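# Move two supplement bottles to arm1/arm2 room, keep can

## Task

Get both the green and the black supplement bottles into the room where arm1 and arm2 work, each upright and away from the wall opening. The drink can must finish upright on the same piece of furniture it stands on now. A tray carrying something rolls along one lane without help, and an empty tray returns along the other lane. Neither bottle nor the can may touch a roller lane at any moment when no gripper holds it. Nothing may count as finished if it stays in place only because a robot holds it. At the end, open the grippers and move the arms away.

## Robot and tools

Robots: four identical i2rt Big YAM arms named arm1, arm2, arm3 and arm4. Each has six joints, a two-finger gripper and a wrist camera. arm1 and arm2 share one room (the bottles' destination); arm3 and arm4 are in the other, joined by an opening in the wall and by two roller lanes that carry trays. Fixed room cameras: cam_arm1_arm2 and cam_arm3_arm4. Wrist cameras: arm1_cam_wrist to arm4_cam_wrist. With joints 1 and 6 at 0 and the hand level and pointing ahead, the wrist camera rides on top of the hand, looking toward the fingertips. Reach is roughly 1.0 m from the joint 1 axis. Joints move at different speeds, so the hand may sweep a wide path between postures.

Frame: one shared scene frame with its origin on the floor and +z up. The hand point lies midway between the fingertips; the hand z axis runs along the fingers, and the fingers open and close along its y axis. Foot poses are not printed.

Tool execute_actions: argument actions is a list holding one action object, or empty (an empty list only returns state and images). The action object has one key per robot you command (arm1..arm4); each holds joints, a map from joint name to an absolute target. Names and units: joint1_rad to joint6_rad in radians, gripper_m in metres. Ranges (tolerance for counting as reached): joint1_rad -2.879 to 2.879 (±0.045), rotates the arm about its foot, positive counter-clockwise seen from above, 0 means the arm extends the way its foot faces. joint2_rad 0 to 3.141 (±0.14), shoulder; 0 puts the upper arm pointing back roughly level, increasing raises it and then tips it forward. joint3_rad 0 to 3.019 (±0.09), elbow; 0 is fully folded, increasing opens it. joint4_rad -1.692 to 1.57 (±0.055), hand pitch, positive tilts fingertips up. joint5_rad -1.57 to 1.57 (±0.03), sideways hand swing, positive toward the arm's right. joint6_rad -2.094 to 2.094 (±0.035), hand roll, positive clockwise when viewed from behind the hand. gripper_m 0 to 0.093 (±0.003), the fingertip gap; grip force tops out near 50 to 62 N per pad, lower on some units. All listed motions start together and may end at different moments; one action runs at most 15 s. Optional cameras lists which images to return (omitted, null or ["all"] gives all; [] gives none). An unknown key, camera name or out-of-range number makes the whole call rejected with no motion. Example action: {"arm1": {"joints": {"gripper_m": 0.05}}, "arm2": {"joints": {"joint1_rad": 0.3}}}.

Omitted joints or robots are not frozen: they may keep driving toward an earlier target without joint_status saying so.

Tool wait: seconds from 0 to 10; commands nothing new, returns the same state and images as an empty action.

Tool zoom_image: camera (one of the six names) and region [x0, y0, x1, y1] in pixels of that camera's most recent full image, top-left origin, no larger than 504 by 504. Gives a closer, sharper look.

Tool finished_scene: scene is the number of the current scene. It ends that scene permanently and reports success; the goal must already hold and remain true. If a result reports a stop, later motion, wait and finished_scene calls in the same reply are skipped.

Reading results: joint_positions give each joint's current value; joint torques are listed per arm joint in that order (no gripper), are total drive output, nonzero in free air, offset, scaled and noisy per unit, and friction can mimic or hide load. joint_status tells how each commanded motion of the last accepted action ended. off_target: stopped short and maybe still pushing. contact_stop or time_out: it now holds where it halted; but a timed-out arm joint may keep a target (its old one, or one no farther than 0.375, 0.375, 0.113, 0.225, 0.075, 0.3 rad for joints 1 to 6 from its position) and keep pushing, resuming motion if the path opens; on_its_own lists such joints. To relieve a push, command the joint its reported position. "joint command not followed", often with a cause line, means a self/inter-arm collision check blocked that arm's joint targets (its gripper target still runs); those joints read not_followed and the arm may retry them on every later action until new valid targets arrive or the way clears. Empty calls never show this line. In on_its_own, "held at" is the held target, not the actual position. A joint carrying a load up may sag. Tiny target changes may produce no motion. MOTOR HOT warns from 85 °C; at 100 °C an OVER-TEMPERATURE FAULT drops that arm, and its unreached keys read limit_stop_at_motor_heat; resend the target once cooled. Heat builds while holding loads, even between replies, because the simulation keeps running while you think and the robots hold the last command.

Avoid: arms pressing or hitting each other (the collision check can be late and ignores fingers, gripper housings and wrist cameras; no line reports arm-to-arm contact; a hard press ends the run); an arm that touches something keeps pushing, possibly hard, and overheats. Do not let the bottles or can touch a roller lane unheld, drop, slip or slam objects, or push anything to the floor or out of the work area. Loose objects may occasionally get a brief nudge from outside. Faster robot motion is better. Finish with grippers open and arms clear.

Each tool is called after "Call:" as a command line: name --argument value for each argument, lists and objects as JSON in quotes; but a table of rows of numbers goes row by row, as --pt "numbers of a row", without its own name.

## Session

Call:
execute_actions --actions '[]'

Scene clock: 0.00 s.
Joint torques (N m, as the arm reports them, + toward a larger angle): no reading
Motor temperatures (°C, as the motors report them): arm1=[26 27 29 28 27 25] | arm2=[27 24 29 27 26 26] | arm3=[24 25 30 27 24 27] | arm4=[26 27 27 25 26 26]
arm1.joint_positions: joint1_rad=-0.541 joint2_rad=+0.425 joint3_rad=+1.657 joint4_rad=-1.404 joint5_rad=-0.260 joint6_rad=+0.281 gripper_m=+0.095
arm1.joint_status: not commanded
arm1.hand: x=-1.1815 y=-0.5152 z=+1.6162 quat_wxyz=(-0.436, +0.367, -0.672, -0.474) (m; scene frame)
arm2.joint_positions: joint1_rad=+0.376 joint2_rad=+0.295 joint3_rad=+1.450 joint4_rad=-1.500 joint5_rad=-0.112 joint6_rad=-0.764 gripper_m=+0.095
arm2.joint_status: not commanded
arm2.hand: x=-1.7265 y=+0.1702 z=+1.4668 quat_wxyz=(-0.571, +0.463, -0.674, +0.070) (m; scene frame)
arm3.joint_positions: joint1_rad=-0.763 joint2_rad=+0.318 joint3_rad=+1.675 joint4_rad=-1.569 joint5_rad=-0.208 joint6_rad=+0.582 gripper_m=+0.095
arm3.joint_status: not commanded
arm3.hand: x=+1.1625 y=-0.5723 z=+1.5512 quat_wxyz=(-0.426, +0.142, -0.767, -0.458) (m; scene frame)
arm4.joint_positions: joint1_rad=-0.820 joint2_rad=+0.571 joint3_rad=+1.563 joint4_rad=-1.455 joint5_rad=+0.268 joint6_rad=-0.244 gripper_m=+0.095
arm4.joint_status: not commanded
arm4.hand: x=+1.6917 y=+0.2690 z=+1.5415 quat_wxyz=(+0.358, -0.795, +0.283, +0.400) (m; scene frame)
pictures: arm1_cam_wrist, arm2_cam_wrist, arm3_cam_wrist, arm4_cam_wrist, cam_arm1_arm2, cam_arm3_arm4
Images, in order (width x height): arm1_cam_wrist 616x616, arm2_cam_wrist 616x616, arm3_cam_wrist 616x616, arm4_cam_wrist 616x616, cam_arm1_arm2 672x504, cam_arm3_arm4 672x504.

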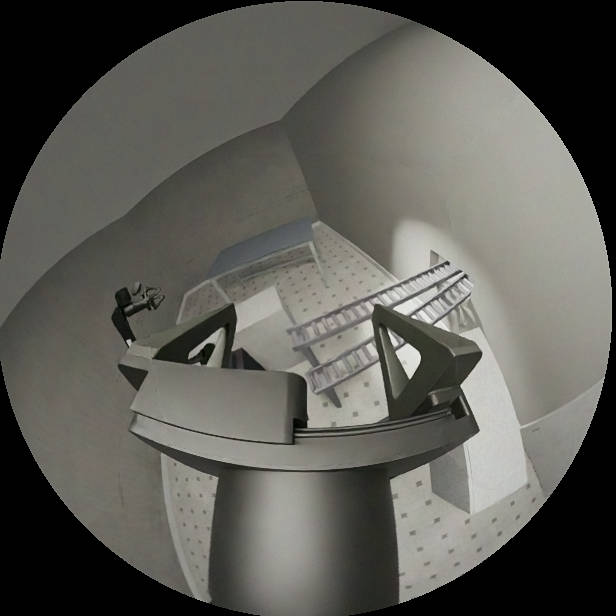

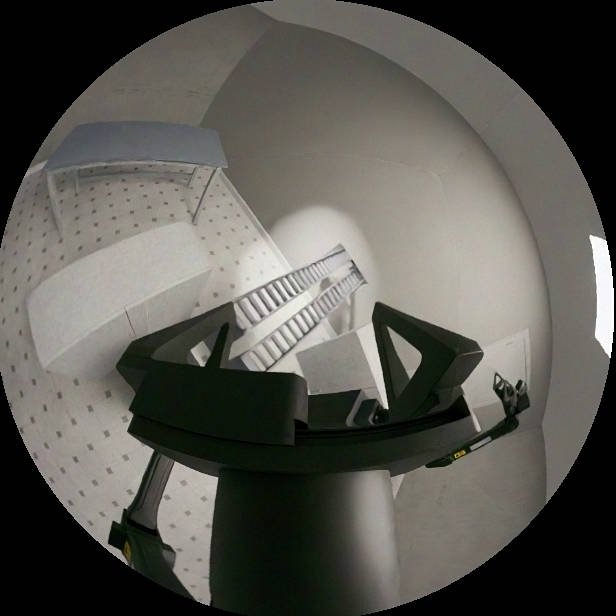

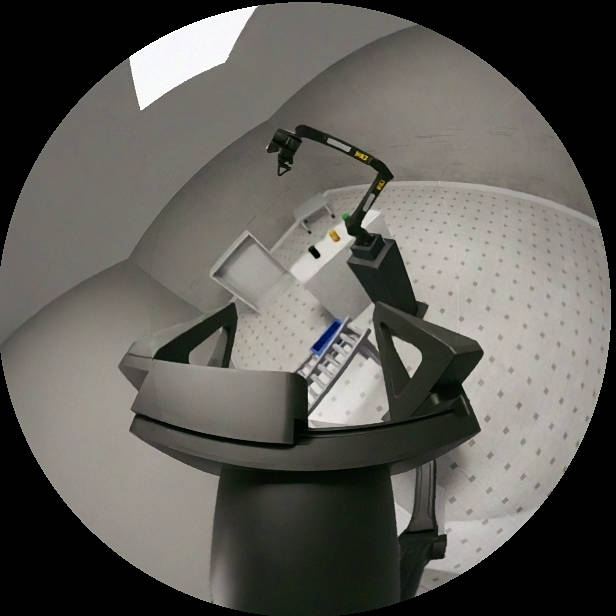

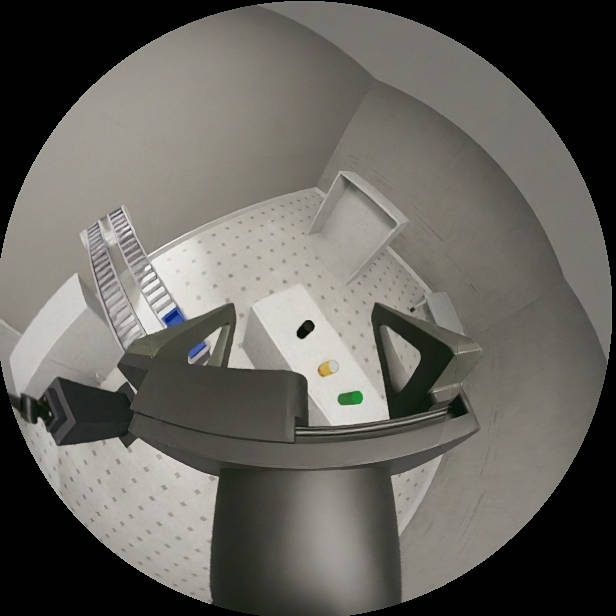

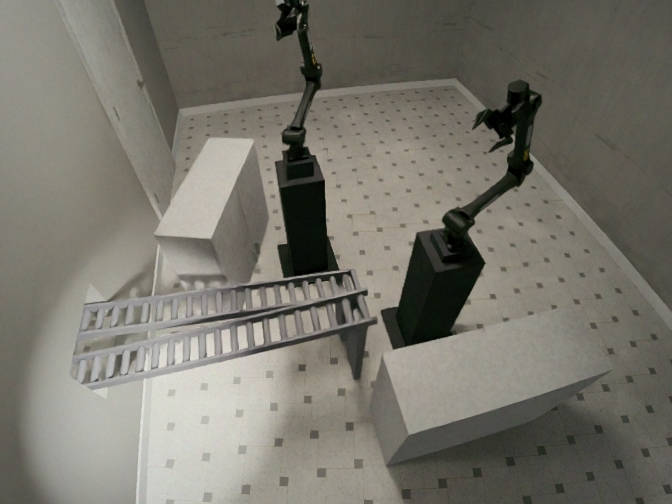

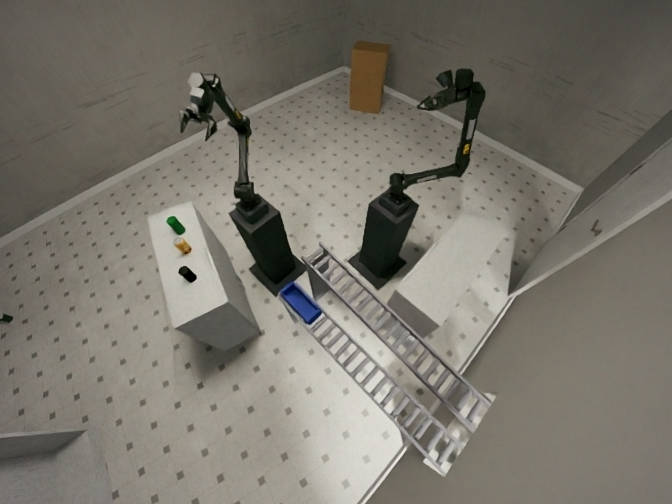

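Black is roughly at (1.65, 0.67).

Call:
execute_actions --actions '[{"arm4":{"joints":{"joint1_rad":-1.4,"joint2_rad":1.85,"joint3_rad":1.45,"joint4_rad":-1.13,"joint5_rad":0,"joint6_rad":0}},"arm3":{"joints":{"joint1_rad":0.3,"joint2_rad":1.2,"joint3_rad":1.0,"joint4_rad":-1.3,"joint5_rad":0,"joint6_rad":0}}}]' --cameras '["arm4_cam_wrist","arm3_cam_wrist"]'

Scene clock: 5.20 s.
Joint torques (N m, as the arm reports them, + toward a larger angle): arm1=[1.57 8.6  5.5  1.91 0.   0.04] | arm2=[ 1.13 10.9   6.04  2.32  0.01  0.01] | arm3=[ 0.72 -6.14 10.04  0.58 -0.06 -0.14] | arm4=[  1.09 -20.27   9.05   0.95  -0.09   0.1 ]
Motor temperatures (°C, as the motors report them): arm1=[26 27 29 28 27 25] | arm2=[27 24 29 27 26 26] | arm3=[24 25 30 27 24 27] | arm4=[26 27 28 25 26 26]
arm1.joint_positions: joint1_rad=-0.541 joint2_rad=+0.425 joint3_rad=+1.657 joint4_rad=-1.404 joint5_rad=-0.260 joint6_rad=+0.281 gripper_m=+0.095
arm1.joint_status: not commanded
arm1.hand: x=-1.1815 y=-0.5152 z=+1.6162 quat_wxyz=(-0.436, +0.367, -0.672, -0.474) (m; scene frame)
arm2.joint_positions: joint1_rad=+0.376 joint2_rad=+0.295 joint3_rad=+1.450 joint4_rad=-1.500 joint5_rad=-0.112 joint6_rad=-0.764 gripper_m=+0.095
arm2.joint_status: not commanded
arm2.hand: x=-1.7265 y=+0.1702 z=+1.4668 quat_wxyz=(-0.571, +0.463, -0.674, +0.070) (m; scene frame)
arm3.joint_positions: joint1_rad=+0.293 joint2_rad=+1.195 joint3_rad=+0.982 joint4_rad=-1.299 joint5_rad=+0.001 joint6_rad=+0.009 gripper_m=+0.095
arm3.joint_status: all done
arm3.hand: x=+1.0897 y=-0.2778 z=+1.0974 quat_wxyz=(-0.012, +0.794, -0.607, -0.029) (m; scene frame)
arm4.joint_positions: joint1_rad=-1.405 joint2_rad=+1.871 joint3_rad=+1.432 joint4_rad=-1.136 joint5_rad=+0.002 joint6_rad=-0.012 gripper_m=+0.095
arm4.joint_status: all done
arm4.hand: x=+1.6645 y=+0.6600 z=+1.0052 quat_wxyz=(+0.007, -0.783, +0.622, -0.001) (m; scene frame)
pictures: arm3_cam_wrist, arm4_cam_wrist
Images, in order (width x height): arm3_cam_wrist 616x616, arm4_cam_wrist 616x616.

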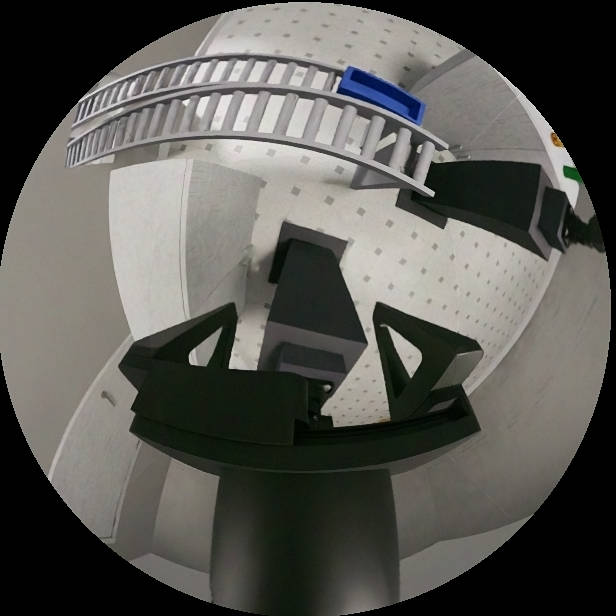

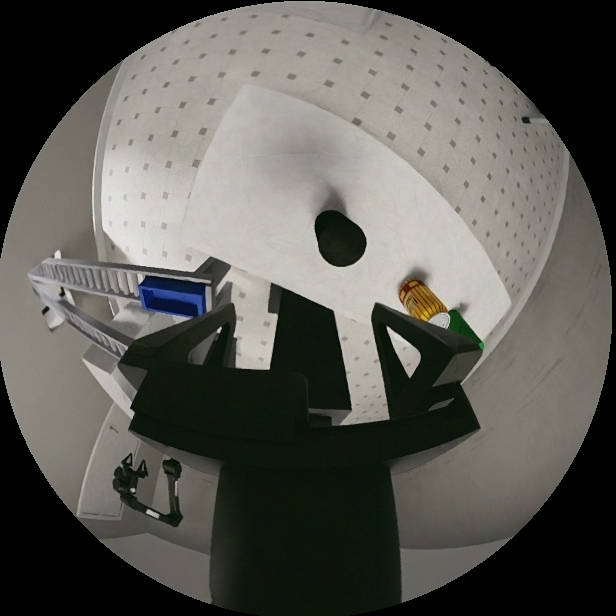

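Call:
execute_actions --actions '[{"arm4":{"joints":{"joint1_rad":-1.48,"joint2_rad":1.962,"joint3_rad":1.38,"joint4_rad":-0.936}}}]' --cameras '["arm4_cam_wrist"]'

Scene clock: 8.90 s.
Joint torques (N m, as the arm reports them, + toward a larger angle): arm1=[1.83 8.81 5.55 1.92 0.01 0.04] | arm2=[ 1.28 10.98  5.9   2.45 -0.08 -0.05] | arm3=[ 0.89 -5.63 10.03  0.63 -0.03 -0.2 ] | arm4=[  1.35 -21.     7.97   1.19  -0.05   0.09]
Motor temperatures (°C, as the motors report them): arm1=[26 27 30 28 27 25] | arm2=[27 24 29 27 26 26] | arm3=[24 25 31 27 24 27] | arm4=[26 27 28 25 26 26]
arm1.joint_positions: joint1_rad=-0.541 joint2_rad=+0.425 joint3_rad=+1.657 joint4_rad=-1.404 joint5_rad=-0.260 joint6_rad=+0.281 gripper_m=+0.095
arm1.joint_status: not commanded
arm1.hand: x=-1.1815 y=-0.5152 z=+1.6162 quat_wxyz=(-0.436, +0.367, -0.672, -0.474) (m; scene frame)
arm2.joint_positions: joint1_rad=+0.376 joint2_rad=+0.295 joint3_rad=+1.450 joint4_rad=-1.500 joint5_rad=-0.112 joint6_rad=-0.764 gripper_m=+0.095
arm2.joint_status: not commanded
arm2.hand: x=-1.7265 y=+0.1702 z=+1.4668 quat_wxyz=(-0.571, +0.463, -0.674, +0.070) (m; scene frame)
arm3.joint_positions: joint1_rad=+0.293 joint2_rad=+1.195 joint3_rad=+0.982 joint4_rad=-1.299 joint5_rad=+0.001 joint6_rad=+0.008 gripper_m=+0.095
arm3.joint_status: not commanded
arm3.hand: x=+1.0897 y=-0.2778 z=+1.0974 quat_wxyz=(-0.012, +0.794, -0.607, -0.028) (m; scene frame)
arm4.joint_positions: joint1_rad=-1.487 joint2_rad=+1.985 joint3_rad=+1.368 joint4_rad=-0.949 joint5_rad=+0.000 joint6_rad=-0.011 gripper_m=+0.095
arm4.joint_status: all done
arm4.hand: x=+1.7079 y=+0.6745 z=+0.9245 quat_wxyz=(+0.009, -0.757, +0.653, +0.003) (m; scene frame)
pictures: arm4_cam_wrist
Images, in order (width x height): arm4_cam_wrist 616x616.

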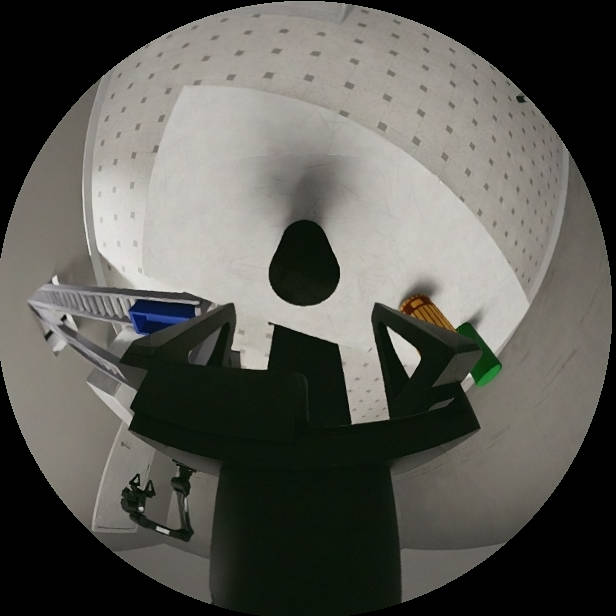

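Call:
execute_actions --actions '[{"arm4":{"joints":{"joint2_rad":2.09,"joint3_rad":1.305,"joint4_rad":-0.742}}}]' --cameras '[]'

Call:
execute_actions --actions '[{"arm4":{"joints":{"gripper_m":0.03}}}]' --cameras '["arm4_cam_wrist"]'

Call:
execute_actions --actions '[{"arm4":{"joints":{"joint2_rad":1.85,"joint3_rad":1.42,"joint4_rad":-1.09}}}]' --cameras '[]'

Call:
execute_actions --actions '[{"arm4":{"joints":{"joint1_rad":-0.262,"joint2_rad":2.0,"joint3_rad":1.7,"joint4_rad":-1.2,"joint6_rad":-0.21}}}]' --cameras '[]'

Call:
execute_actions --actions '[{"arm4":{"joints":{"joint2_rad":2.69,"joint3_rad":2.0,"joint4_rad":-0.82}}}]' --cameras '["arm4_cam_wrist","arm3_cam_wrist"]'

Scene clock: 16.27 s.
Joint torques (N m, as the arm reports them, + toward a larger angle): arm1=[1.91 9.1  5.5  1.93 0.   0.04] | arm2=[ 1.44 10.55  6.18  2.58 -0.04  0.01] | arm3=[ 1.41 -6.39 10.09  0.59 -0.09 -0.19] | arm4=[  1.28 -21.32   6.91   1.19  -0.04   0.08]
Motor temperatures (°C, as the motors report them): arm1=[26 27 30 28 27 25] | arm2=[27 24 30 28 26 26] | arm3=[24 25 32 27 24 27] | arm4=[26 28 29 25 26 26]
arm1.joint_positions: joint1_rad=-0.541 joint2_rad=+0.425 joint3_rad=+1.657 joint4_rad=-1.404 joint5_rad=-0.260 joint6_rad=+0.281 gripper_m=+0.095
arm1.joint_status: not commanded
arm1.hand: x=-1.1815 y=-0.5152 z=+1.6162 quat_wxyz=(-0.436, +0.367, -0.672, -0.474) (m; scene frame)
arm2.joint_positions: joint1_rad=+0.376 joint2_rad=+0.295 joint3_rad=+1.450 joint4_rad=-1.500 joint5_rad=-0.112 joint6_rad=-0.764 gripper_m=+0.095
arm2.joint_status: not commanded
arm2.hand: x=-1.7265 y=+0.1702 z=+1.4668 quat_wxyz=(-0.571, +0.463, -0.674, +0.070) (m; scene frame)
arm3.joint_positions: joint1_rad=+0.293 joint2_rad=+1.195 joint3_rad=+0.982 joint4_rad=-1.299 joint5_rad=+0.001 joint6_rad=+0.008 gripper_m=+0.095
arm3.joint_status: not commanded
arm3.hand: x=+1.0897 y=-0.2778 z=+1.0974 quat_wxyz=(-0.012, +0.794, -0.607, -0.028) (m; scene frame)
arm4.joint_positions: joint1_rad=-1.487 joint2_rad=+2.114 joint3_rad=+1.293 joint4_rad=-0.755 joint5_rad=+0.000 joint6_rad=-0.011 gripper_m=+0.095
arm4.joint_status: all done
arm4.hand: x=+1.7106 y=+0.6614 z=+0.8357 quat_wxyz=(+0.006, -0.757, +0.653, -0.001) (m; scene frame)
pictures: none
No camera images: the call's "cameras" was empty. Leave "cameras" out to get every camera's image.

Scene clock: 16.90 s.
Joint torques (N m, as the arm reports them, + toward a larger angle): arm1=[1.96 8.77 5.52 1.92 0.02 0.05] | arm2=[ 1.06 10.91  6.11  2.4  -0.06  0.01] | arm3=[-0.01 -4.65 10.22  0.56 -0.08 -0.18] | arm4=[  1.34 -21.49   6.97   1.21  -0.03   0.08]
Motor temperatures (°C, as the motors report them): arm1=[26 27 30 28 27 25] | arm2=[27 24 30 28 26 26] | arm3=[24 25 32 27 24 27] | arm4=[26 28 29 25 26 26]
arm1.joint_positions: joint1_rad=-0.541 joint2_rad=+0.425 joint3_rad=+1.657 joint4_rad=-1.404 joint5_rad=-0.260 joint6_rad=+0.281 gripper_m=+0.095
arm1.joint_status: not commanded
arm1.hand: x=-1.1815 y=-0.5152 z=+1.6162 quat_wxyz=(-0.436, +0.367, -0.672, -0.474) (m; scene frame)
arm2.joint_positions: joint1_rad=+0.376 joint2_rad=+0.295 joint3_rad=+1.450 joint4_rad=-1.500 joint5_rad=-0.112 joint6_rad=-0.764 gripper_m=+0.095
arm2.joint_status: not commanded
arm2.hand: x=-1.7265 y=+0.1702 z=+1.4668 quat_wxyz=(-0.571, +0.463, -0.674, +0.070) (m; scene frame)
arm3.joint_positions: joint1_rad=+0.293 joint2_rad=+1.195 joint3_rad=+0.982 joint4_rad=-1.299 joint5_rad=+0.001 joint6_rad=+0.008 gripper_m=+0.095
arm3.joint_status: not commanded
arm3.hand: x=+1.0897 y=-0.2778 z=+1.0974 quat_wxyz=(-0.012, +0.794, -0.607, -0.028) (m; scene frame)
arm4.joint_positions: joint1_rad=-1.487 joint2_rad=+2.114 joint3_rad=+1.293 joint4_rad=-0.754 joint5_rad=+0.000 joint6_rad=-0.011 gripper_m=+0.057
arm4.joint_status: gripper_m off_target (ended at +0.057, target +0.030)
arm4.hand: x=+1.7105 y=+0.6615 z=+0.8357 quat_wxyz=(+0.006, -0.757, +0.653, +0.000) (m; scene frame)
pictures: arm4_cam_wrist
Images, in order (width x height): arm4_cam_wrist 616x616.

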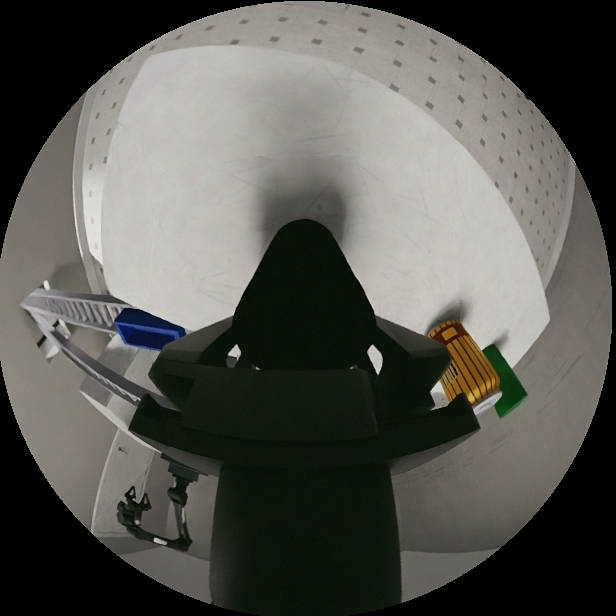

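Scene clock: 18.23 s.
Joint torques (N m, as the arm reports them, + toward a larger angle): arm1=[1.76 8.92 5.52 1.96 0.   0.06] | arm2=[ 1.06 11.31  6.25  2.34 -0.04  0.  ] | arm3=[ 0.56 -6.01  9.99  0.58 -0.03 -0.13] | arm4=[  1.27 -19.68   9.82   0.24  -0.03   0.08]
Motor temperatures (°C, as the motors report them): arm1=[26 27 30 28 27 25] | arm2=[27 24 30 28 26 26] | arm3=[24 25 32 27 24 27] | arm4=[26 28 29 25 26 26]
arm1.joint_positions: joint1_rad=-0.541 joint2_rad=+0.425 joint3_rad=+1.657 joint4_rad=-1.404 joint5_rad=-0.260 joint6_rad=+0.281 gripper_m=+0.095
arm1.joint_status: not commanded
arm1.hand: x=-1.1815 y=-0.5152 z=+1.6162 quat_wxyz=(-0.436, +0.367, -0.672, -0.474) (m; scene frame)
arm2.joint_positions: joint1_rad=+0.376 joint2_rad=+0.295 joint3_rad=+1.450 joint4_rad=-1.500 joint5_rad=-0.112 joint6_rad=-0.764 gripper_m=+0.095
arm2.joint_status: not commanded
arm2.hand: x=-1.7265 y=+0.1702 z=+1.4668 quat_wxyz=(-0.571, +0.463, -0.674, +0.070) (m; scene frame)
arm3.joint_positions: joint1_rad=+0.293 joint2_rad=+1.195 joint3_rad=+0.982 joint4_rad=-1.299 joint5_rad=+0.001 joint6_rad=+0.008 gripper_m=+0.095
arm3.joint_status: not commanded
arm3.hand: x=+1.0897 y=-0.2778 z=+1.0974 quat_wxyz=(-0.012, +0.794, -0.607, -0.028) (m; scene frame)
arm4.joint_positions: joint1_rad=-1.487 joint2_rad=+1.869 joint3_rad=+1.390 joint4_rad=-1.082 joint5_rad=+0.000 joint6_rad=-0.011 gripper_m=+0.057
arm4.joint_status: all done
arm4.hand: x=+1.7088 y=+0.6639 z=+0.9922 quat_wxyz=(+0.011, -0.757, +0.653, +0.005) (m; scene frame)
pictures: none
No camera images: the call's "cameras" was empty. Leave "cameras" out to get every camera's image.

Scene clock: 20.10 s.
Joint torques (N m, as the arm reports them, + toward a larger angle): arm1=[1.9  8.8  5.52 1.91 0.02 0.06] | arm2=[ 1.94 10.86  6.14  2.48 -0.08 -0.01] | arm3=[ 0.56 -5.72 10.11  0.66 -0.01 -0.18] | arm4=[ -0.11 -25.01  10.26   0.27   0.04  -0.12]
Motor temperatures (°C, as the motors report them): arm1=[26 27 30 28 27 25] | arm2=[27 24 30 28 26 26] | arm3=[24 25 33 27 24 27] | arm4=[26 28 29 25 26 26]
arm1.joint_positions: joint1_rad=-0.541 joint2_rad=+0.425 joint3_rad=+1.657 joint4_rad=-1.404 joint5_rad=-0.260 joint6_rad=+0.281 gripper_m=+0.095
arm1.joint_status: not commanded
arm1.hand: x=-1.1815 y=-0.5152 z=+1.6162 quat_wxyz=(-0.436, +0.367, -0.672, -0.474) (m; scene frame)
arm2.joint_positions: joint1_rad=+0.376 joint2_rad=+0.295 joint3_rad=+1.450 joint4_rad=-1.500 joint5_rad=-0.112 joint6_rad=-0.764 gripper_m=+0.095
arm2.joint_status: not commanded
arm2.hand: x=-1.7265 y=+0.1702 z=+1.4668 quat_wxyz=(-0.571, +0.463, -0.674, +0.070) (m; scene frame)
arm3.joint_positions: joint1_rad=+0.293 joint2_rad=+1.195 joint3_rad=+0.982 joint4_rad=-1.299 joint5_rad=+0.001 joint6_rad=+0.008 gripper_m=+0.095
arm3.joint_status: not commanded
arm3.hand: x=+1.0897 y=-0.2778 z=+1.0974 quat_wxyz=(-0.012, +0.794, -0.607, -0.028) (m; scene frame)
arm4.joint_positions: joint1_rad=-0.257 joint2_rad=+2.040 joint3_rad=+1.668 joint4_rad=-1.191 joint5_rad=-0.002 joint6_rad=-0.201 gripper_m=+0.057
arm4.joint_status: all done
arm4.hand: x=+1.1828 y=+0.2541 z=+0.9852 quat_wxyz=(+0.006, -1.000, +0.002, +0.000) (m; scene frame)
pictures: none
No camera images: the call's "cameras" was empty. Leave "cameras" out to get every camera's image.

Scene clock: 22.03 s.
Joint torques (N m, as the arm reports them, + toward a larger angle): arm1=[ 1.71  9.13  5.5   1.95 -0.01  0.05] | arm2=[ 1.74 11.05  6.18  2.38 -0.02  0.02] | arm3=[-0.23 -5.85  9.89  0.63 -0.12 -0.18] | arm4=[  0.15 -26.86   9.03   1.03   0.04  -0.13]
Motor temperatures (°C, as the motors report them): arm1=[26 27 30 28 27 25] | arm2=[27 24 30 28 26 26] | arm3=[24 25 33 27 24 27] | arm4=[26 28 29 25 26 26]
arm1.joint_positions: joint1_rad=-0.541 joint2_rad=+0.425 joint3_rad=+1.657 joint4_rad=-1.404 joint5_rad=-0.260 joint6_rad=+0.281 gripper_m=+0.095
arm1.joint_status: not commanded
arm1.hand: x=-1.1815 y=-0.5152 z=+1.6162 quat_wxyz=(-0.436, +0.367, -0.672, -0.474) (m; scene frame)
arm2.joint_positions: joint1_rad=+0.376 joint2_rad=+0.295 joint3_rad=+1.450 joint4_rad=-1.500 joint5_rad=-0.112 joint6_rad=-0.764 gripper_m=+0.095
arm2.joint_status: not commanded
arm2.hand: x=-1.7265 y=+0.1702 z=+1.4668 quat_wxyz=(-0.571, +0.463, -0.674, +0.070) (m; scene frame)
arm3.joint_positions: joint1_rad=+0.293 joint2_rad=+1.195 joint3_rad=+0.982 joint4_rad=-1.299 joint5_rad=+0.001 joint6_rad=+0.008 gripper_m=+0.095
arm3.joint_status: not commanded
arm3.hand: x=+1.0897 y=-0.2778 z=+1.0974 quat_wxyz=(-0.012, +0.794, -0.607, -0.028) (m; scene frame)
arm4.joint_positions: joint1_rad=-0.257 joint2_rad=+2.706 joint3_rad=+1.964 joint4_rad=-0.829 joint5_rad=-0.001 joint6_rad=-0.201 gripper_m=+0.057
arm4.joint_status: all done
arm4.hand: x=+1.1226 y=+0.2713 z=+0.6570 quat_wxyz=(+0.006, -1.000, +0.002, -0.004) (m; scene frame)
pictures: arm3_cam_wrist, arm4_cam_wrist
Images, in order (width x height): arm3_cam_wrist 616x616, arm4_cam_wrist 616x616.

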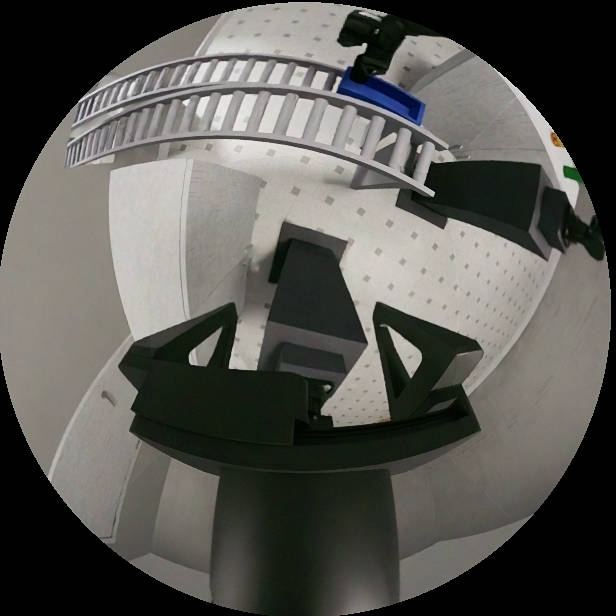

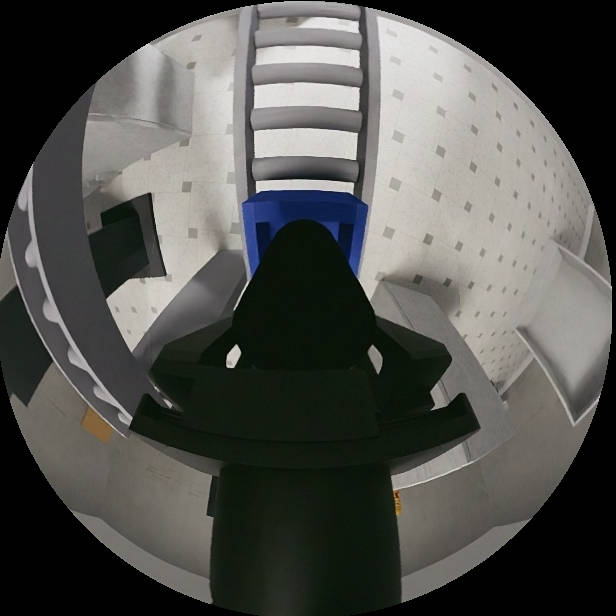

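Call:
execute_actions --actions '[{"arm4":{"joints":{"joint2_rad":2.77,"joint3_rad":1.99,"joint4_rad":-0.735}}}]' --cameras '["arm4_cam_wrist"]'

Call:
execute_actions --actions '[{"arm4":{"joints":{"joint2_rad":2.88,"joint3_rad":2.095,"joint4_rad":-0.72}}}]' --cameras '["arm4_cam_wrist"]'

Scene clock: 27.67 s.
Joint torques (N m, as the arm reports them, + toward a larger angle): arm1=[ 1.68  9.18  5.54  1.95 -0.01  0.05] | arm2=[ 2.22 10.55  5.99  2.37 -0.02 -0.05] | arm3=[ 1.17 -6.11 10.05  0.48 -0.1  -0.18] | arm4=[  0.15 -24.85   8.05   1.16  -0.01  -0.12]
Motor temperatures (°C, as the motors report them): arm1=[26 28 30 28 27 25] | arm2=[27 24 30 28 26 26] | arm3=[24 25 33 27 24 27] | arm4=[26 29 29 25 26 26]
arm1.joint_positions: joint1_rad=-0.541 joint2_rad=+0.425 joint3_rad=+1.657 joint4_rad=-1.404 joint5_rad=-0.260 joint6_rad=+0.281 gripper_m=+0.095
arm1.joint_status: not commanded
arm1.hand: x=-1.1815 y=-0.5152 z=+1.6162 quat_wxyz=(-0.436, +0.367, -0.672, -0.474) (m; scene frame)
arm2.joint_positions: joint1_rad=+0.376 joint2_rad=+0.295 joint3_rad=+1.450 joint4_rad=-1.500 joint5_rad=-0.112 joint6_rad=-0.764 gripper_m=+0.095
arm2.joint_status: not commanded
arm2.hand: x=-1.7265 y=+0.1702 z=+1.4668 quat_wxyz=(-0.571, +0.463, -0.674, +0.070) (m; scene frame)
arm3.joint_positions: joint1_rad=+0.293 joint2_rad=+1.195 joint3_rad=+0.982 joint4_rad=-1.299 joint5_rad=+0.001 joint6_rad=+0.008 gripper_m=+0.095
arm3.joint_status: not commanded
arm3.hand: x=+1.0897 y=-0.2778 z=+1.0974 quat_wxyz=(-0.012, +0.794, -0.607, -0.028) (m; scene frame)
arm4.joint_positions: joint1_rad=-0.257 joint2_rad=+2.763 joint3_rad=+1.964 joint4_rad=-0.747 joint5_rad=-0.001 joint6_rad=-0.201 gripper_m=+0.057
arm4.joint_status: all done
arm4.hand: x=+1.1268 y=+0.2713 z=+0.6202 quat_wxyz=(+0.008, -1.000, +0.002, +0.009) (m; scene frame)
pictures: arm4_cam_wrist
Images, in order (width x height): arm4_cam_wrist 616x616.

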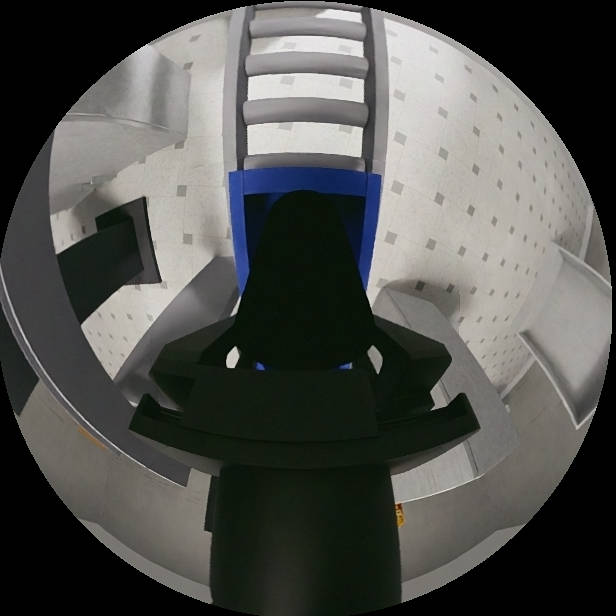

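Scene clock: 28.73 s.
Joint torques (N m, as the arm reports them, + toward a larger angle): arm1=[1.71 8.99 5.54 1.94 0.01 0.07] | arm2=[ 0.77 10.92  6.23  2.35 -0.03 -0.02] | arm3=[ 1.34 -5.31 10.23  0.54 -0.09 -0.19] | arm4=[  0.12 -27.72   8.11   0.87   0.01  -0.11]
Motor temperatures (°C, as the motors report them): arm1=[26 28 30 28 27 25] | arm2=[27 24 30 28 26 26] | arm3=[24 25 33 27 24 27] | arm4=[26 29 29 25 26 26]
arm1.joint_positions: joint1_rad=-0.541 joint2_rad=+0.425 joint3_rad=+1.657 joint4_rad=-1.404 joint5_rad=-0.260 joint6_rad=+0.281 gripper_m=+0.095
arm1.joint_status: not commanded
arm1.hand: x=-1.1815 y=-0.5152 z=+1.6162 quat_wxyz=(-0.436, +0.367, -0.672, -0.474) (m; scene frame)
arm2.joint_positions: joint1_rad=+0.376 joint2_rad=+0.295 joint3_rad=+1.450 joint4_rad=-1.500 joint5_rad=-0.112 joint6_rad=-0.764 gripper_m=+0.095
arm2.joint_status: not commanded
arm2.hand: x=-1.7265 y=+0.1702 z=+1.4668 quat_wxyz=(-0.571, +0.463, -0.674, +0.070) (m; scene frame)
arm3.joint_positions: joint1_rad=+0.293 joint2_rad=+1.195 joint3_rad=+0.982 joint4_rad=-1.299 joint5_rad=+0.001 joint6_rad=+0.008 gripper_m=+0.095
arm3.joint_status: not commanded
arm3.hand: x=+1.0897 y=-0.2778 z=+1.0974 quat_wxyz=(-0.012, +0.794, -0.607, -0.028) (m; scene frame)
arm4.joint_positions: joint1_rad=-0.257 joint2_rad=+2.905 joint3_rad=+2.063 joint4_rad=-0.726 joint5_rad=-0.001 joint6_rad=-0.202 gripper_m=+0.057
arm4.joint_status: all done
arm4.hand: x=+1.1373 y=+0.2700 z=+0.5548 quat_wxyz=(+0.006, -1.000, +0.002, -0.002) (m; scene frame)
pictures: arm4_cam_wrist
Images, in order (width x height): arm4_cam_wrist 616x616.

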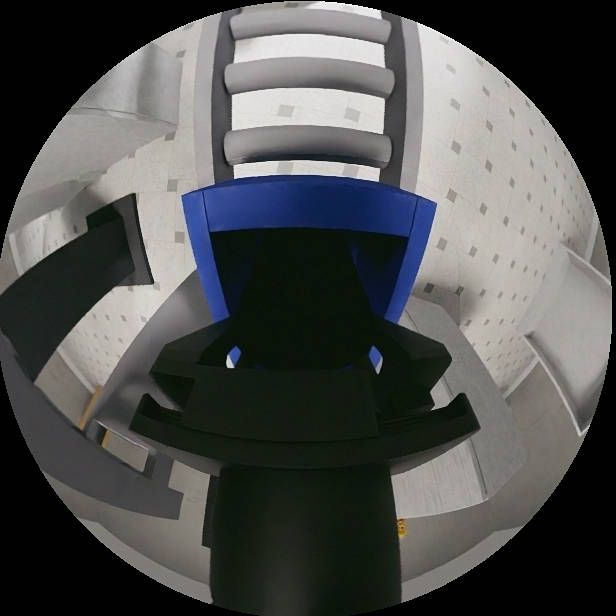

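Call:
execute_actions --actions '[{"arm4":{"joints":{"gripper_m":0.078}}}]' --cameras '["arm4_cam_wrist"]'

Call:
execute_actions --actions '[{"arm4":{"joints":{"joint2_rad":2.67,"joint3_rad":1.94,"joint4_rad":-0.81}}}]' --cameras '["arm4_cam_wrist"]'

Call:
execute_actions --actions '[{"arm4":{"joints":{"joint2_rad":1.8,"joint3_rad":1.4,"joint4_rad":-1.15,"gripper_m":0.093,"joint6_rad":0}}}]' --cameras '["arm4_cam_wrist"]'

Call:
execute_actions --actions '[{"arm4":{"joints":{"joint1_rad":-2.2}}}]' --cameras '["arm4_cam_wrist"]'

Scene clock: 33.93 s.
Joint torques (N m, as the arm reports them, + toward a larger angle): arm1=[1.91 8.95 5.52 1.99 0.   0.05] | arm2=[ 1.99 10.82  6.07  2.5  -0.06  0.02] | arm3=[ 0.93 -5.38  9.97  0.77 -0.04 -0.14] | arm4=[  0.24 -27.61   8.03   0.89   0.01  -0.11]
Motor temperatures (°C, as the motors report them): arm1=[26 28 30 28 27 25] | arm2=[27 24 30 28 26 26] | arm3=[24 25 34 27 24 27] | arm4=[26 29 29 25 26 26]
arm1.joint_positions: joint1_rad=-0.541 joint2_rad=+0.425 joint3_rad=+1.657 joint4_rad=-1.404 joint5_rad=-0.260 joint6_rad=+0.281 gripper_m=+0.095
arm1.joint_status: not commanded
arm1.hand: x=-1.1815 y=-0.5152 z=+1.6162 quat_wxyz=(-0.436, +0.367, -0.672, -0.474) (m; scene frame)
arm2.joint_positions: joint1_rad=+0.376 joint2_rad=+0.295 joint3_rad=+1.450 joint4_rad=-1.500 joint5_rad=-0.112 joint6_rad=-0.764 gripper_m=+0.095
arm2.joint_status: not commanded
arm2.hand: x=-1.7265 y=+0.1702 z=+1.4668 quat_wxyz=(-0.571, +0.463, -0.674, +0.070) (m; scene frame)
arm3.joint_positions: joint1_rad=+0.293 joint2_rad=+1.195 joint3_rad=+0.982 joint4_rad=-1.299 joint5_rad=+0.001 joint6_rad=+0.008 gripper_m=+0.095
arm3.joint_status: not commanded
arm3.hand: x=+1.0897 y=-0.2778 z=+1.0974 quat_wxyz=(-0.012, +0.794, -0.607, -0.028) (m; scene frame)
arm4.joint_positions: joint1_rad=-0.257 joint2_rad=+2.905 joint3_rad=+2.063 joint4_rad=-0.726 joint5_rad=-0.001 joint6_rad=-0.202 gripper_m=+0.078
arm4.joint_status: all done
arm4.hand: x=+1.1373 y=+0.2700 z=+0.5548 quat_wxyz=(+0.006, -1.000, +0.002, -0.002) (m; scene frame)
pictures: arm4_cam_wrist
Images, in order (width x height): arm4_cam_wrist 616x616.

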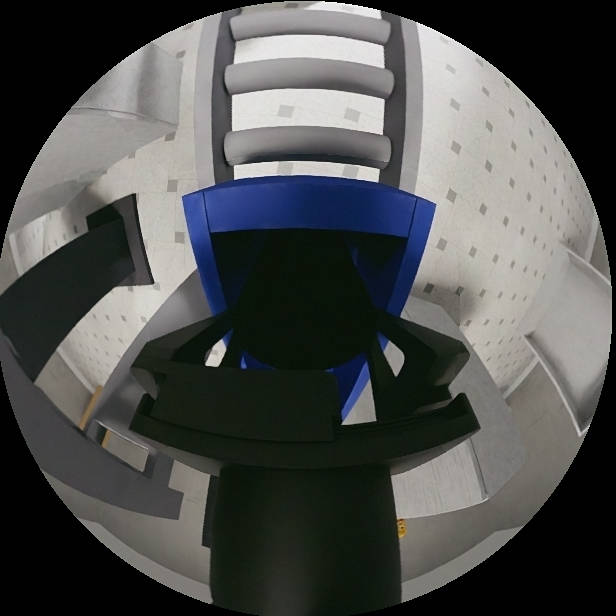

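Scene clock: 35.30 s.
Joint torques (N m, as the arm reports them, + toward a larger angle): arm1=[1.6  8.97 5.56 1.92 0.   0.06] | arm2=[ 1.83 10.73  6.01  2.49 -0.09 -0.05] | arm3=[ 0.41 -6.33 10.02  0.65 -0.06 -0.23] | arm4=[  0.09 -25.94   7.03   0.5    0.01  -0.11]
Motor temperatures (°C, as the motors report them): arm1=[26 28 30 28 27 25] | arm2=[27 24 30 28 26 26] | arm3=[24 25 34 27 24 27] | arm4=[26 29 29 25 26 26]
arm1.joint_positions: joint1_rad=-0.541 joint2_rad=+0.425 joint3_rad=+1.657 joint4_rad=-1.404 joint5_rad=-0.260 joint6_rad=+0.281 gripper_m=+0.095
arm1.joint_status: not commanded
arm1.hand: x=-1.1815 y=-0.5152 z=+1.6162 quat_wxyz=(-0.436, +0.367, -0.672, -0.474) (m; scene frame)
arm2.joint_positions: joint1_rad=+0.376 joint2_rad=+0.295 joint3_rad=+1.450 joint4_rad=-1.500 joint5_rad=-0.112 joint6_rad=-0.764 gripper_m=+0.095
arm2.joint_status: not commanded
arm2.hand: x=-1.7265 y=+0.1702 z=+1.4668 quat_wxyz=(-0.571, +0.463, -0.674, +0.070) (m; scene frame)
arm3.joint_positions: joint1_rad=+0.293 joint2_rad=+1.195 joint3_rad=+0.982 joint4_rad=-1.299 joint5_rad=+0.001 joint6_rad=+0.008 gripper_m=+0.095
arm3.joint_status: not commanded
arm3.hand: x=+1.0897 y=-0.2778 z=+1.0974 quat_wxyz=(-0.012, +0.794, -0.607, -0.028) (m; scene frame)
arm4.joint_positions: joint1_rad=-0.257 joint2_rad=+2.671 joint3_rad=+1.934 joint4_rad=-0.805 joint5_rad=-0.001 joint6_rad=-0.202 gripper_m=+0.078
arm4.joint_status: all done
arm4.hand: x=+1.1177 y=+0.2725 z=+0.6714 quat_wxyz=(+0.009, -1.000, +0.002, +0.011) (m; scene frame)
pictures: arm4_cam_wrist
Images, in order (width x height): arm4_cam_wrist 616x616.

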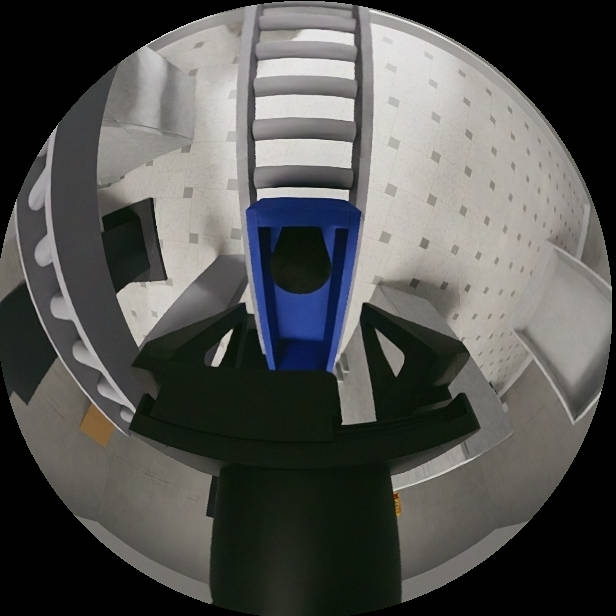

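Scene clock: 37.03 s.
Joint torques (N m, as the arm reports them, + toward a larger angle): arm1=[1.72 8.94 5.55 1.92 0.   0.05] | arm2=[ 2.26 11.29  6.1   2.44  0.   -0.06] | arm3=[ 0.67 -6.32 10.16  0.55 -0.07 -0.16] | arm4=[  0.32 -18.13   8.45   0.32   0.02   0.1 ]
Motor temperatures (°C, as the motors report them): arm1=[26 28 30 28 27 25] | arm2=[27 24 30 28 26 26] | arm3=[24 25 34 27 24 27] | arm4=[26 29 29 25 26 26]
arm1.joint_positions: joint1_rad=-0.541 joint2_rad=+0.425 joint3_rad=+1.657 joint4_rad=-1.404 joint5_rad=-0.260 joint6_rad=+0.281 gripper_m=+0.095
arm1.joint_status: not commanded
arm1.hand: x=-1.1815 y=-0.5152 z=+1.6162 quat_wxyz=(-0.436, +0.367, -0.672, -0.474) (m; scene frame)
arm2.joint_positions: joint1_rad=+0.376 joint2_rad=+0.295 joint3_rad=+1.450 joint4_rad=-1.500 joint5_rad=-0.112 joint6_rad=-0.764 gripper_m=+0.095
arm2.joint_status: not commanded
arm2.hand: x=-1.7265 y=+0.1702 z=+1.4668 quat_wxyz=(-0.571, +0.463, -0.674, +0.070) (m; scene frame)
arm3.joint_positions: joint1_rad=+0.293 joint2_rad=+1.195 joint3_rad=+0.982 joint4_rad=-1.299 joint5_rad=+0.001 joint6_rad=+0.008 gripper_m=+0.095
arm3.joint_status: not commanded
arm3.hand: x=+1.0897 y=-0.2778 z=+1.0974 quat_wxyz=(-0.012, +0.794, -0.607, -0.028) (m; scene frame)
arm4.joint_positions: joint1_rad=-0.257 joint2_rad=+1.807 joint3_rad=+1.395 joint4_rad=-1.141 joint5_rad=-0.001 joint6_rad=-0.012 gripper_m=+0.093
arm4.joint_status: all done
arm4.hand: x=+1.2613 y=+0.2377 z=+1.0172 quat_wxyz=(+0.007, -0.995, +0.097, +0.006) (m; scene frame)
pictures: arm4_cam_wrist
Images, in order (width x height): arm4_cam_wrist 616x616.

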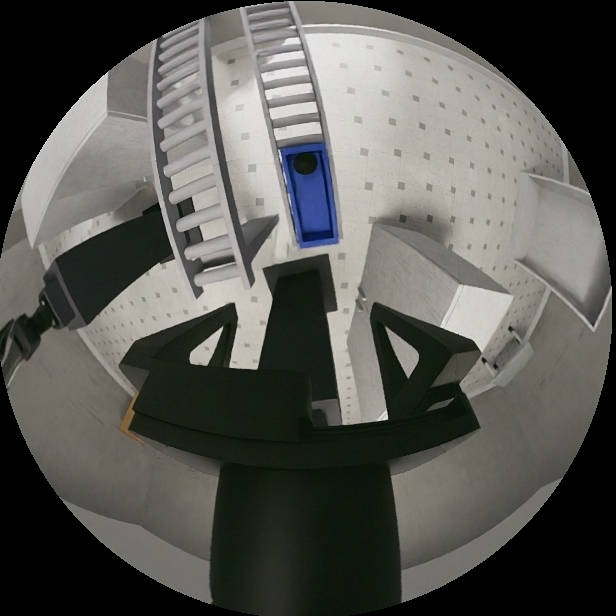

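Scene clock: 39.07 s.
Joint torques (N m, as the arm reports them, + toward a larger angle): arm1=[1.92 8.9  5.52 1.94 0.02 0.03] | arm2=[ 0.98 10.96  6.13  2.55 -0.04 -0.02] | arm3=[ 0.78 -5.02  9.86  0.52 -0.09 -0.17] | arm4=[  1.87 -17.9    8.35   0.34  -0.06   0.08]
Motor temperatures (°C, as the motors report them): arm1=[26 28 30 28 27 25] | arm2=[27 24 30 28 26 26] | arm3=[24 25 34 27 24 27] | arm4=[26 29 29 25 26 26]
arm1.joint_positions: joint1_rad=-0.541 joint2_rad=+0.425 joint3_rad=+1.657 joint4_rad=-1.404 joint5_rad=-0.260 joint6_rad=+0.281 gripper_m=+0.095
arm1.joint_status: not commanded
arm1.hand: x=-1.1815 y=-0.5152 z=+1.6162 quat_wxyz=(-0.436, +0.367, -0.672, -0.474) (m; scene frame)
arm2.joint_positions: joint1_rad=+0.376 joint2_rad=+0.295 joint3_rad=+1.450 joint4_rad=-1.500 joint5_rad=-0.112 joint6_rad=-0.764 gripper_m=+0.095
arm2.joint_status: not commanded
arm2.hand: x=-1.7265 y=+0.1702 z=+1.4668 quat_wxyz=(-0.571, +0.463, -0.674, +0.070) (m; scene frame)
arm3.joint_positions: joint1_rad=+0.293 joint2_rad=+1.195 joint3_rad=+0.982 joint4_rad=-1.299 joint5_rad=+0.001 joint6_rad=+0.008 gripper_m=+0.095
arm3.joint_status: not commanded
arm3.hand: x=+1.0897 y=-0.2778 z=+1.0974 quat_wxyz=(-0.012, +0.794, -0.607, -0.028) (m; scene frame)
arm4.joint_positions: joint1_rad=-2.210 joint2_rad=+1.807 joint3_rad=+1.395 joint4_rad=-1.141 joint5_rad=+0.000 joint6_rad=-0.010 gripper_m=+0.093
arm4.joint_status: all done
arm4.hand: x=+2.0757 y=+0.5705 z=+1.0272 quat_wxyz=(+0.014, -0.476, +0.879, +0.008) (m; scene frame)
pictures: arm4_cam_wrist
Images, in order (width x height): arm4_cam_wrist 616x616.

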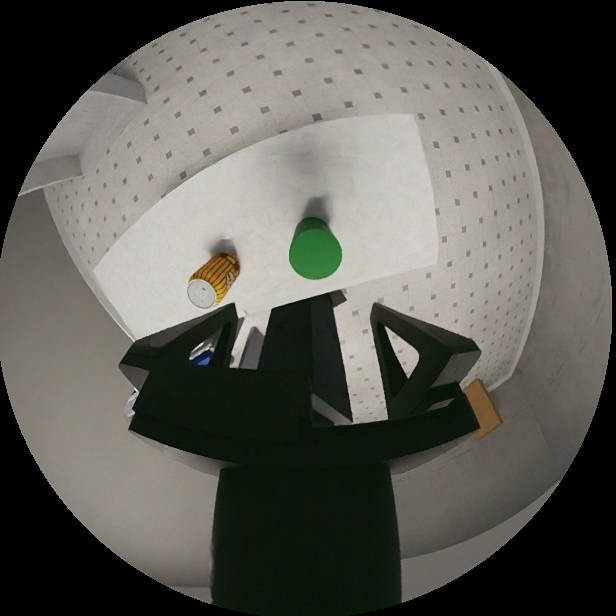

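Call:
execute_actions --actions '[{"arm4":{"joints":{"joint1_rad":-2.225,"joint2_rad":1.927,"joint3_rad":1.35,"joint4_rad":-0.944}}}]' --cameras '["arm4_cam_wrist"]'

Scene clock: 43.37 s.
Joint torques (N m, as the arm reports them, + toward a larger angle): arm1=[1.84 9.18 5.45 1.93 0.   0.04] | arm2=[ 0.76 10.93  6.09  2.44 -0.07  0.  ] | arm3=[ 1.15 -5.33 10.1   0.84 -0.09 -0.2 ] | arm4=[ -0.18 -20.31   8.11   1.2   -0.05   0.08]
Motor temperatures (°C, as the motors report them): arm1=[26 28 30 28 27 25] | arm2=[27 25 30 28 26 26] | arm3=[24 25 34 27 24 27] | arm4=[26 29 29 25 26 26]
arm1.joint_positions: joint1_rad=-0.541 joint2_rad=+0.425 joint3_rad=+1.657 joint4_rad=-1.404 joint5_rad=-0.260 joint6_rad=+0.281 gripper_m=+0.095
arm1.joint_status: not commanded
arm1.hand: x=-1.1815 y=-0.5152 z=+1.6162 quat_wxyz=(-0.436, +0.367, -0.672, -0.474) (m; scene frame)
arm2.joint_positions: joint1_rad=+0.376 joint2_rad=+0.295 joint3_rad=+1.450 joint4_rad=-1.500 joint5_rad=-0.112 joint6_rad=-0.764 gripper_m=+0.095
arm2.joint_status: not commanded
arm2.hand: x=-1.7265 y=+0.1702 z=+1.4668 quat_wxyz=(-0.571, +0.463, -0.674, +0.070) (m; scene frame)
arm3.joint_positions: joint1_rad=+0.293 joint2_rad=+1.195 joint3_rad=+0.982 joint4_rad=-1.299 joint5_rad=+0.001 joint6_rad=+0.008 gripper_m=+0.095
arm3.joint_status: not commanded
arm3.hand: x=+1.0897 y=-0.2778 z=+1.0974 quat_wxyz=(-0.012, +0.794, -0.607, -0.028) (m; scene frame)
arm4.joint_positions: joint1_rad=-2.212 joint2_rad=+1.950 joint3_rad=+1.337 joint4_rad=-0.957 joint5_rad=+0.000 joint6_rad=-0.010 gripper_m=+0.093
arm4.joint_status: all done
arm4.hand: x=+2.0811 y=+0.5769 z=+0.9350 quat_wxyz=(+0.007, -0.476, +0.880, +0.004) (m; scene frame)
pictures: arm4_cam_wrist
Images, in order (width x height): arm4_cam_wrist 616x616.

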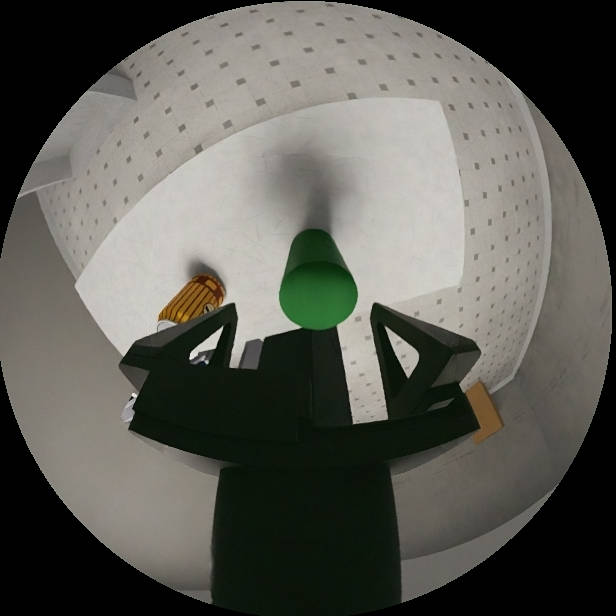

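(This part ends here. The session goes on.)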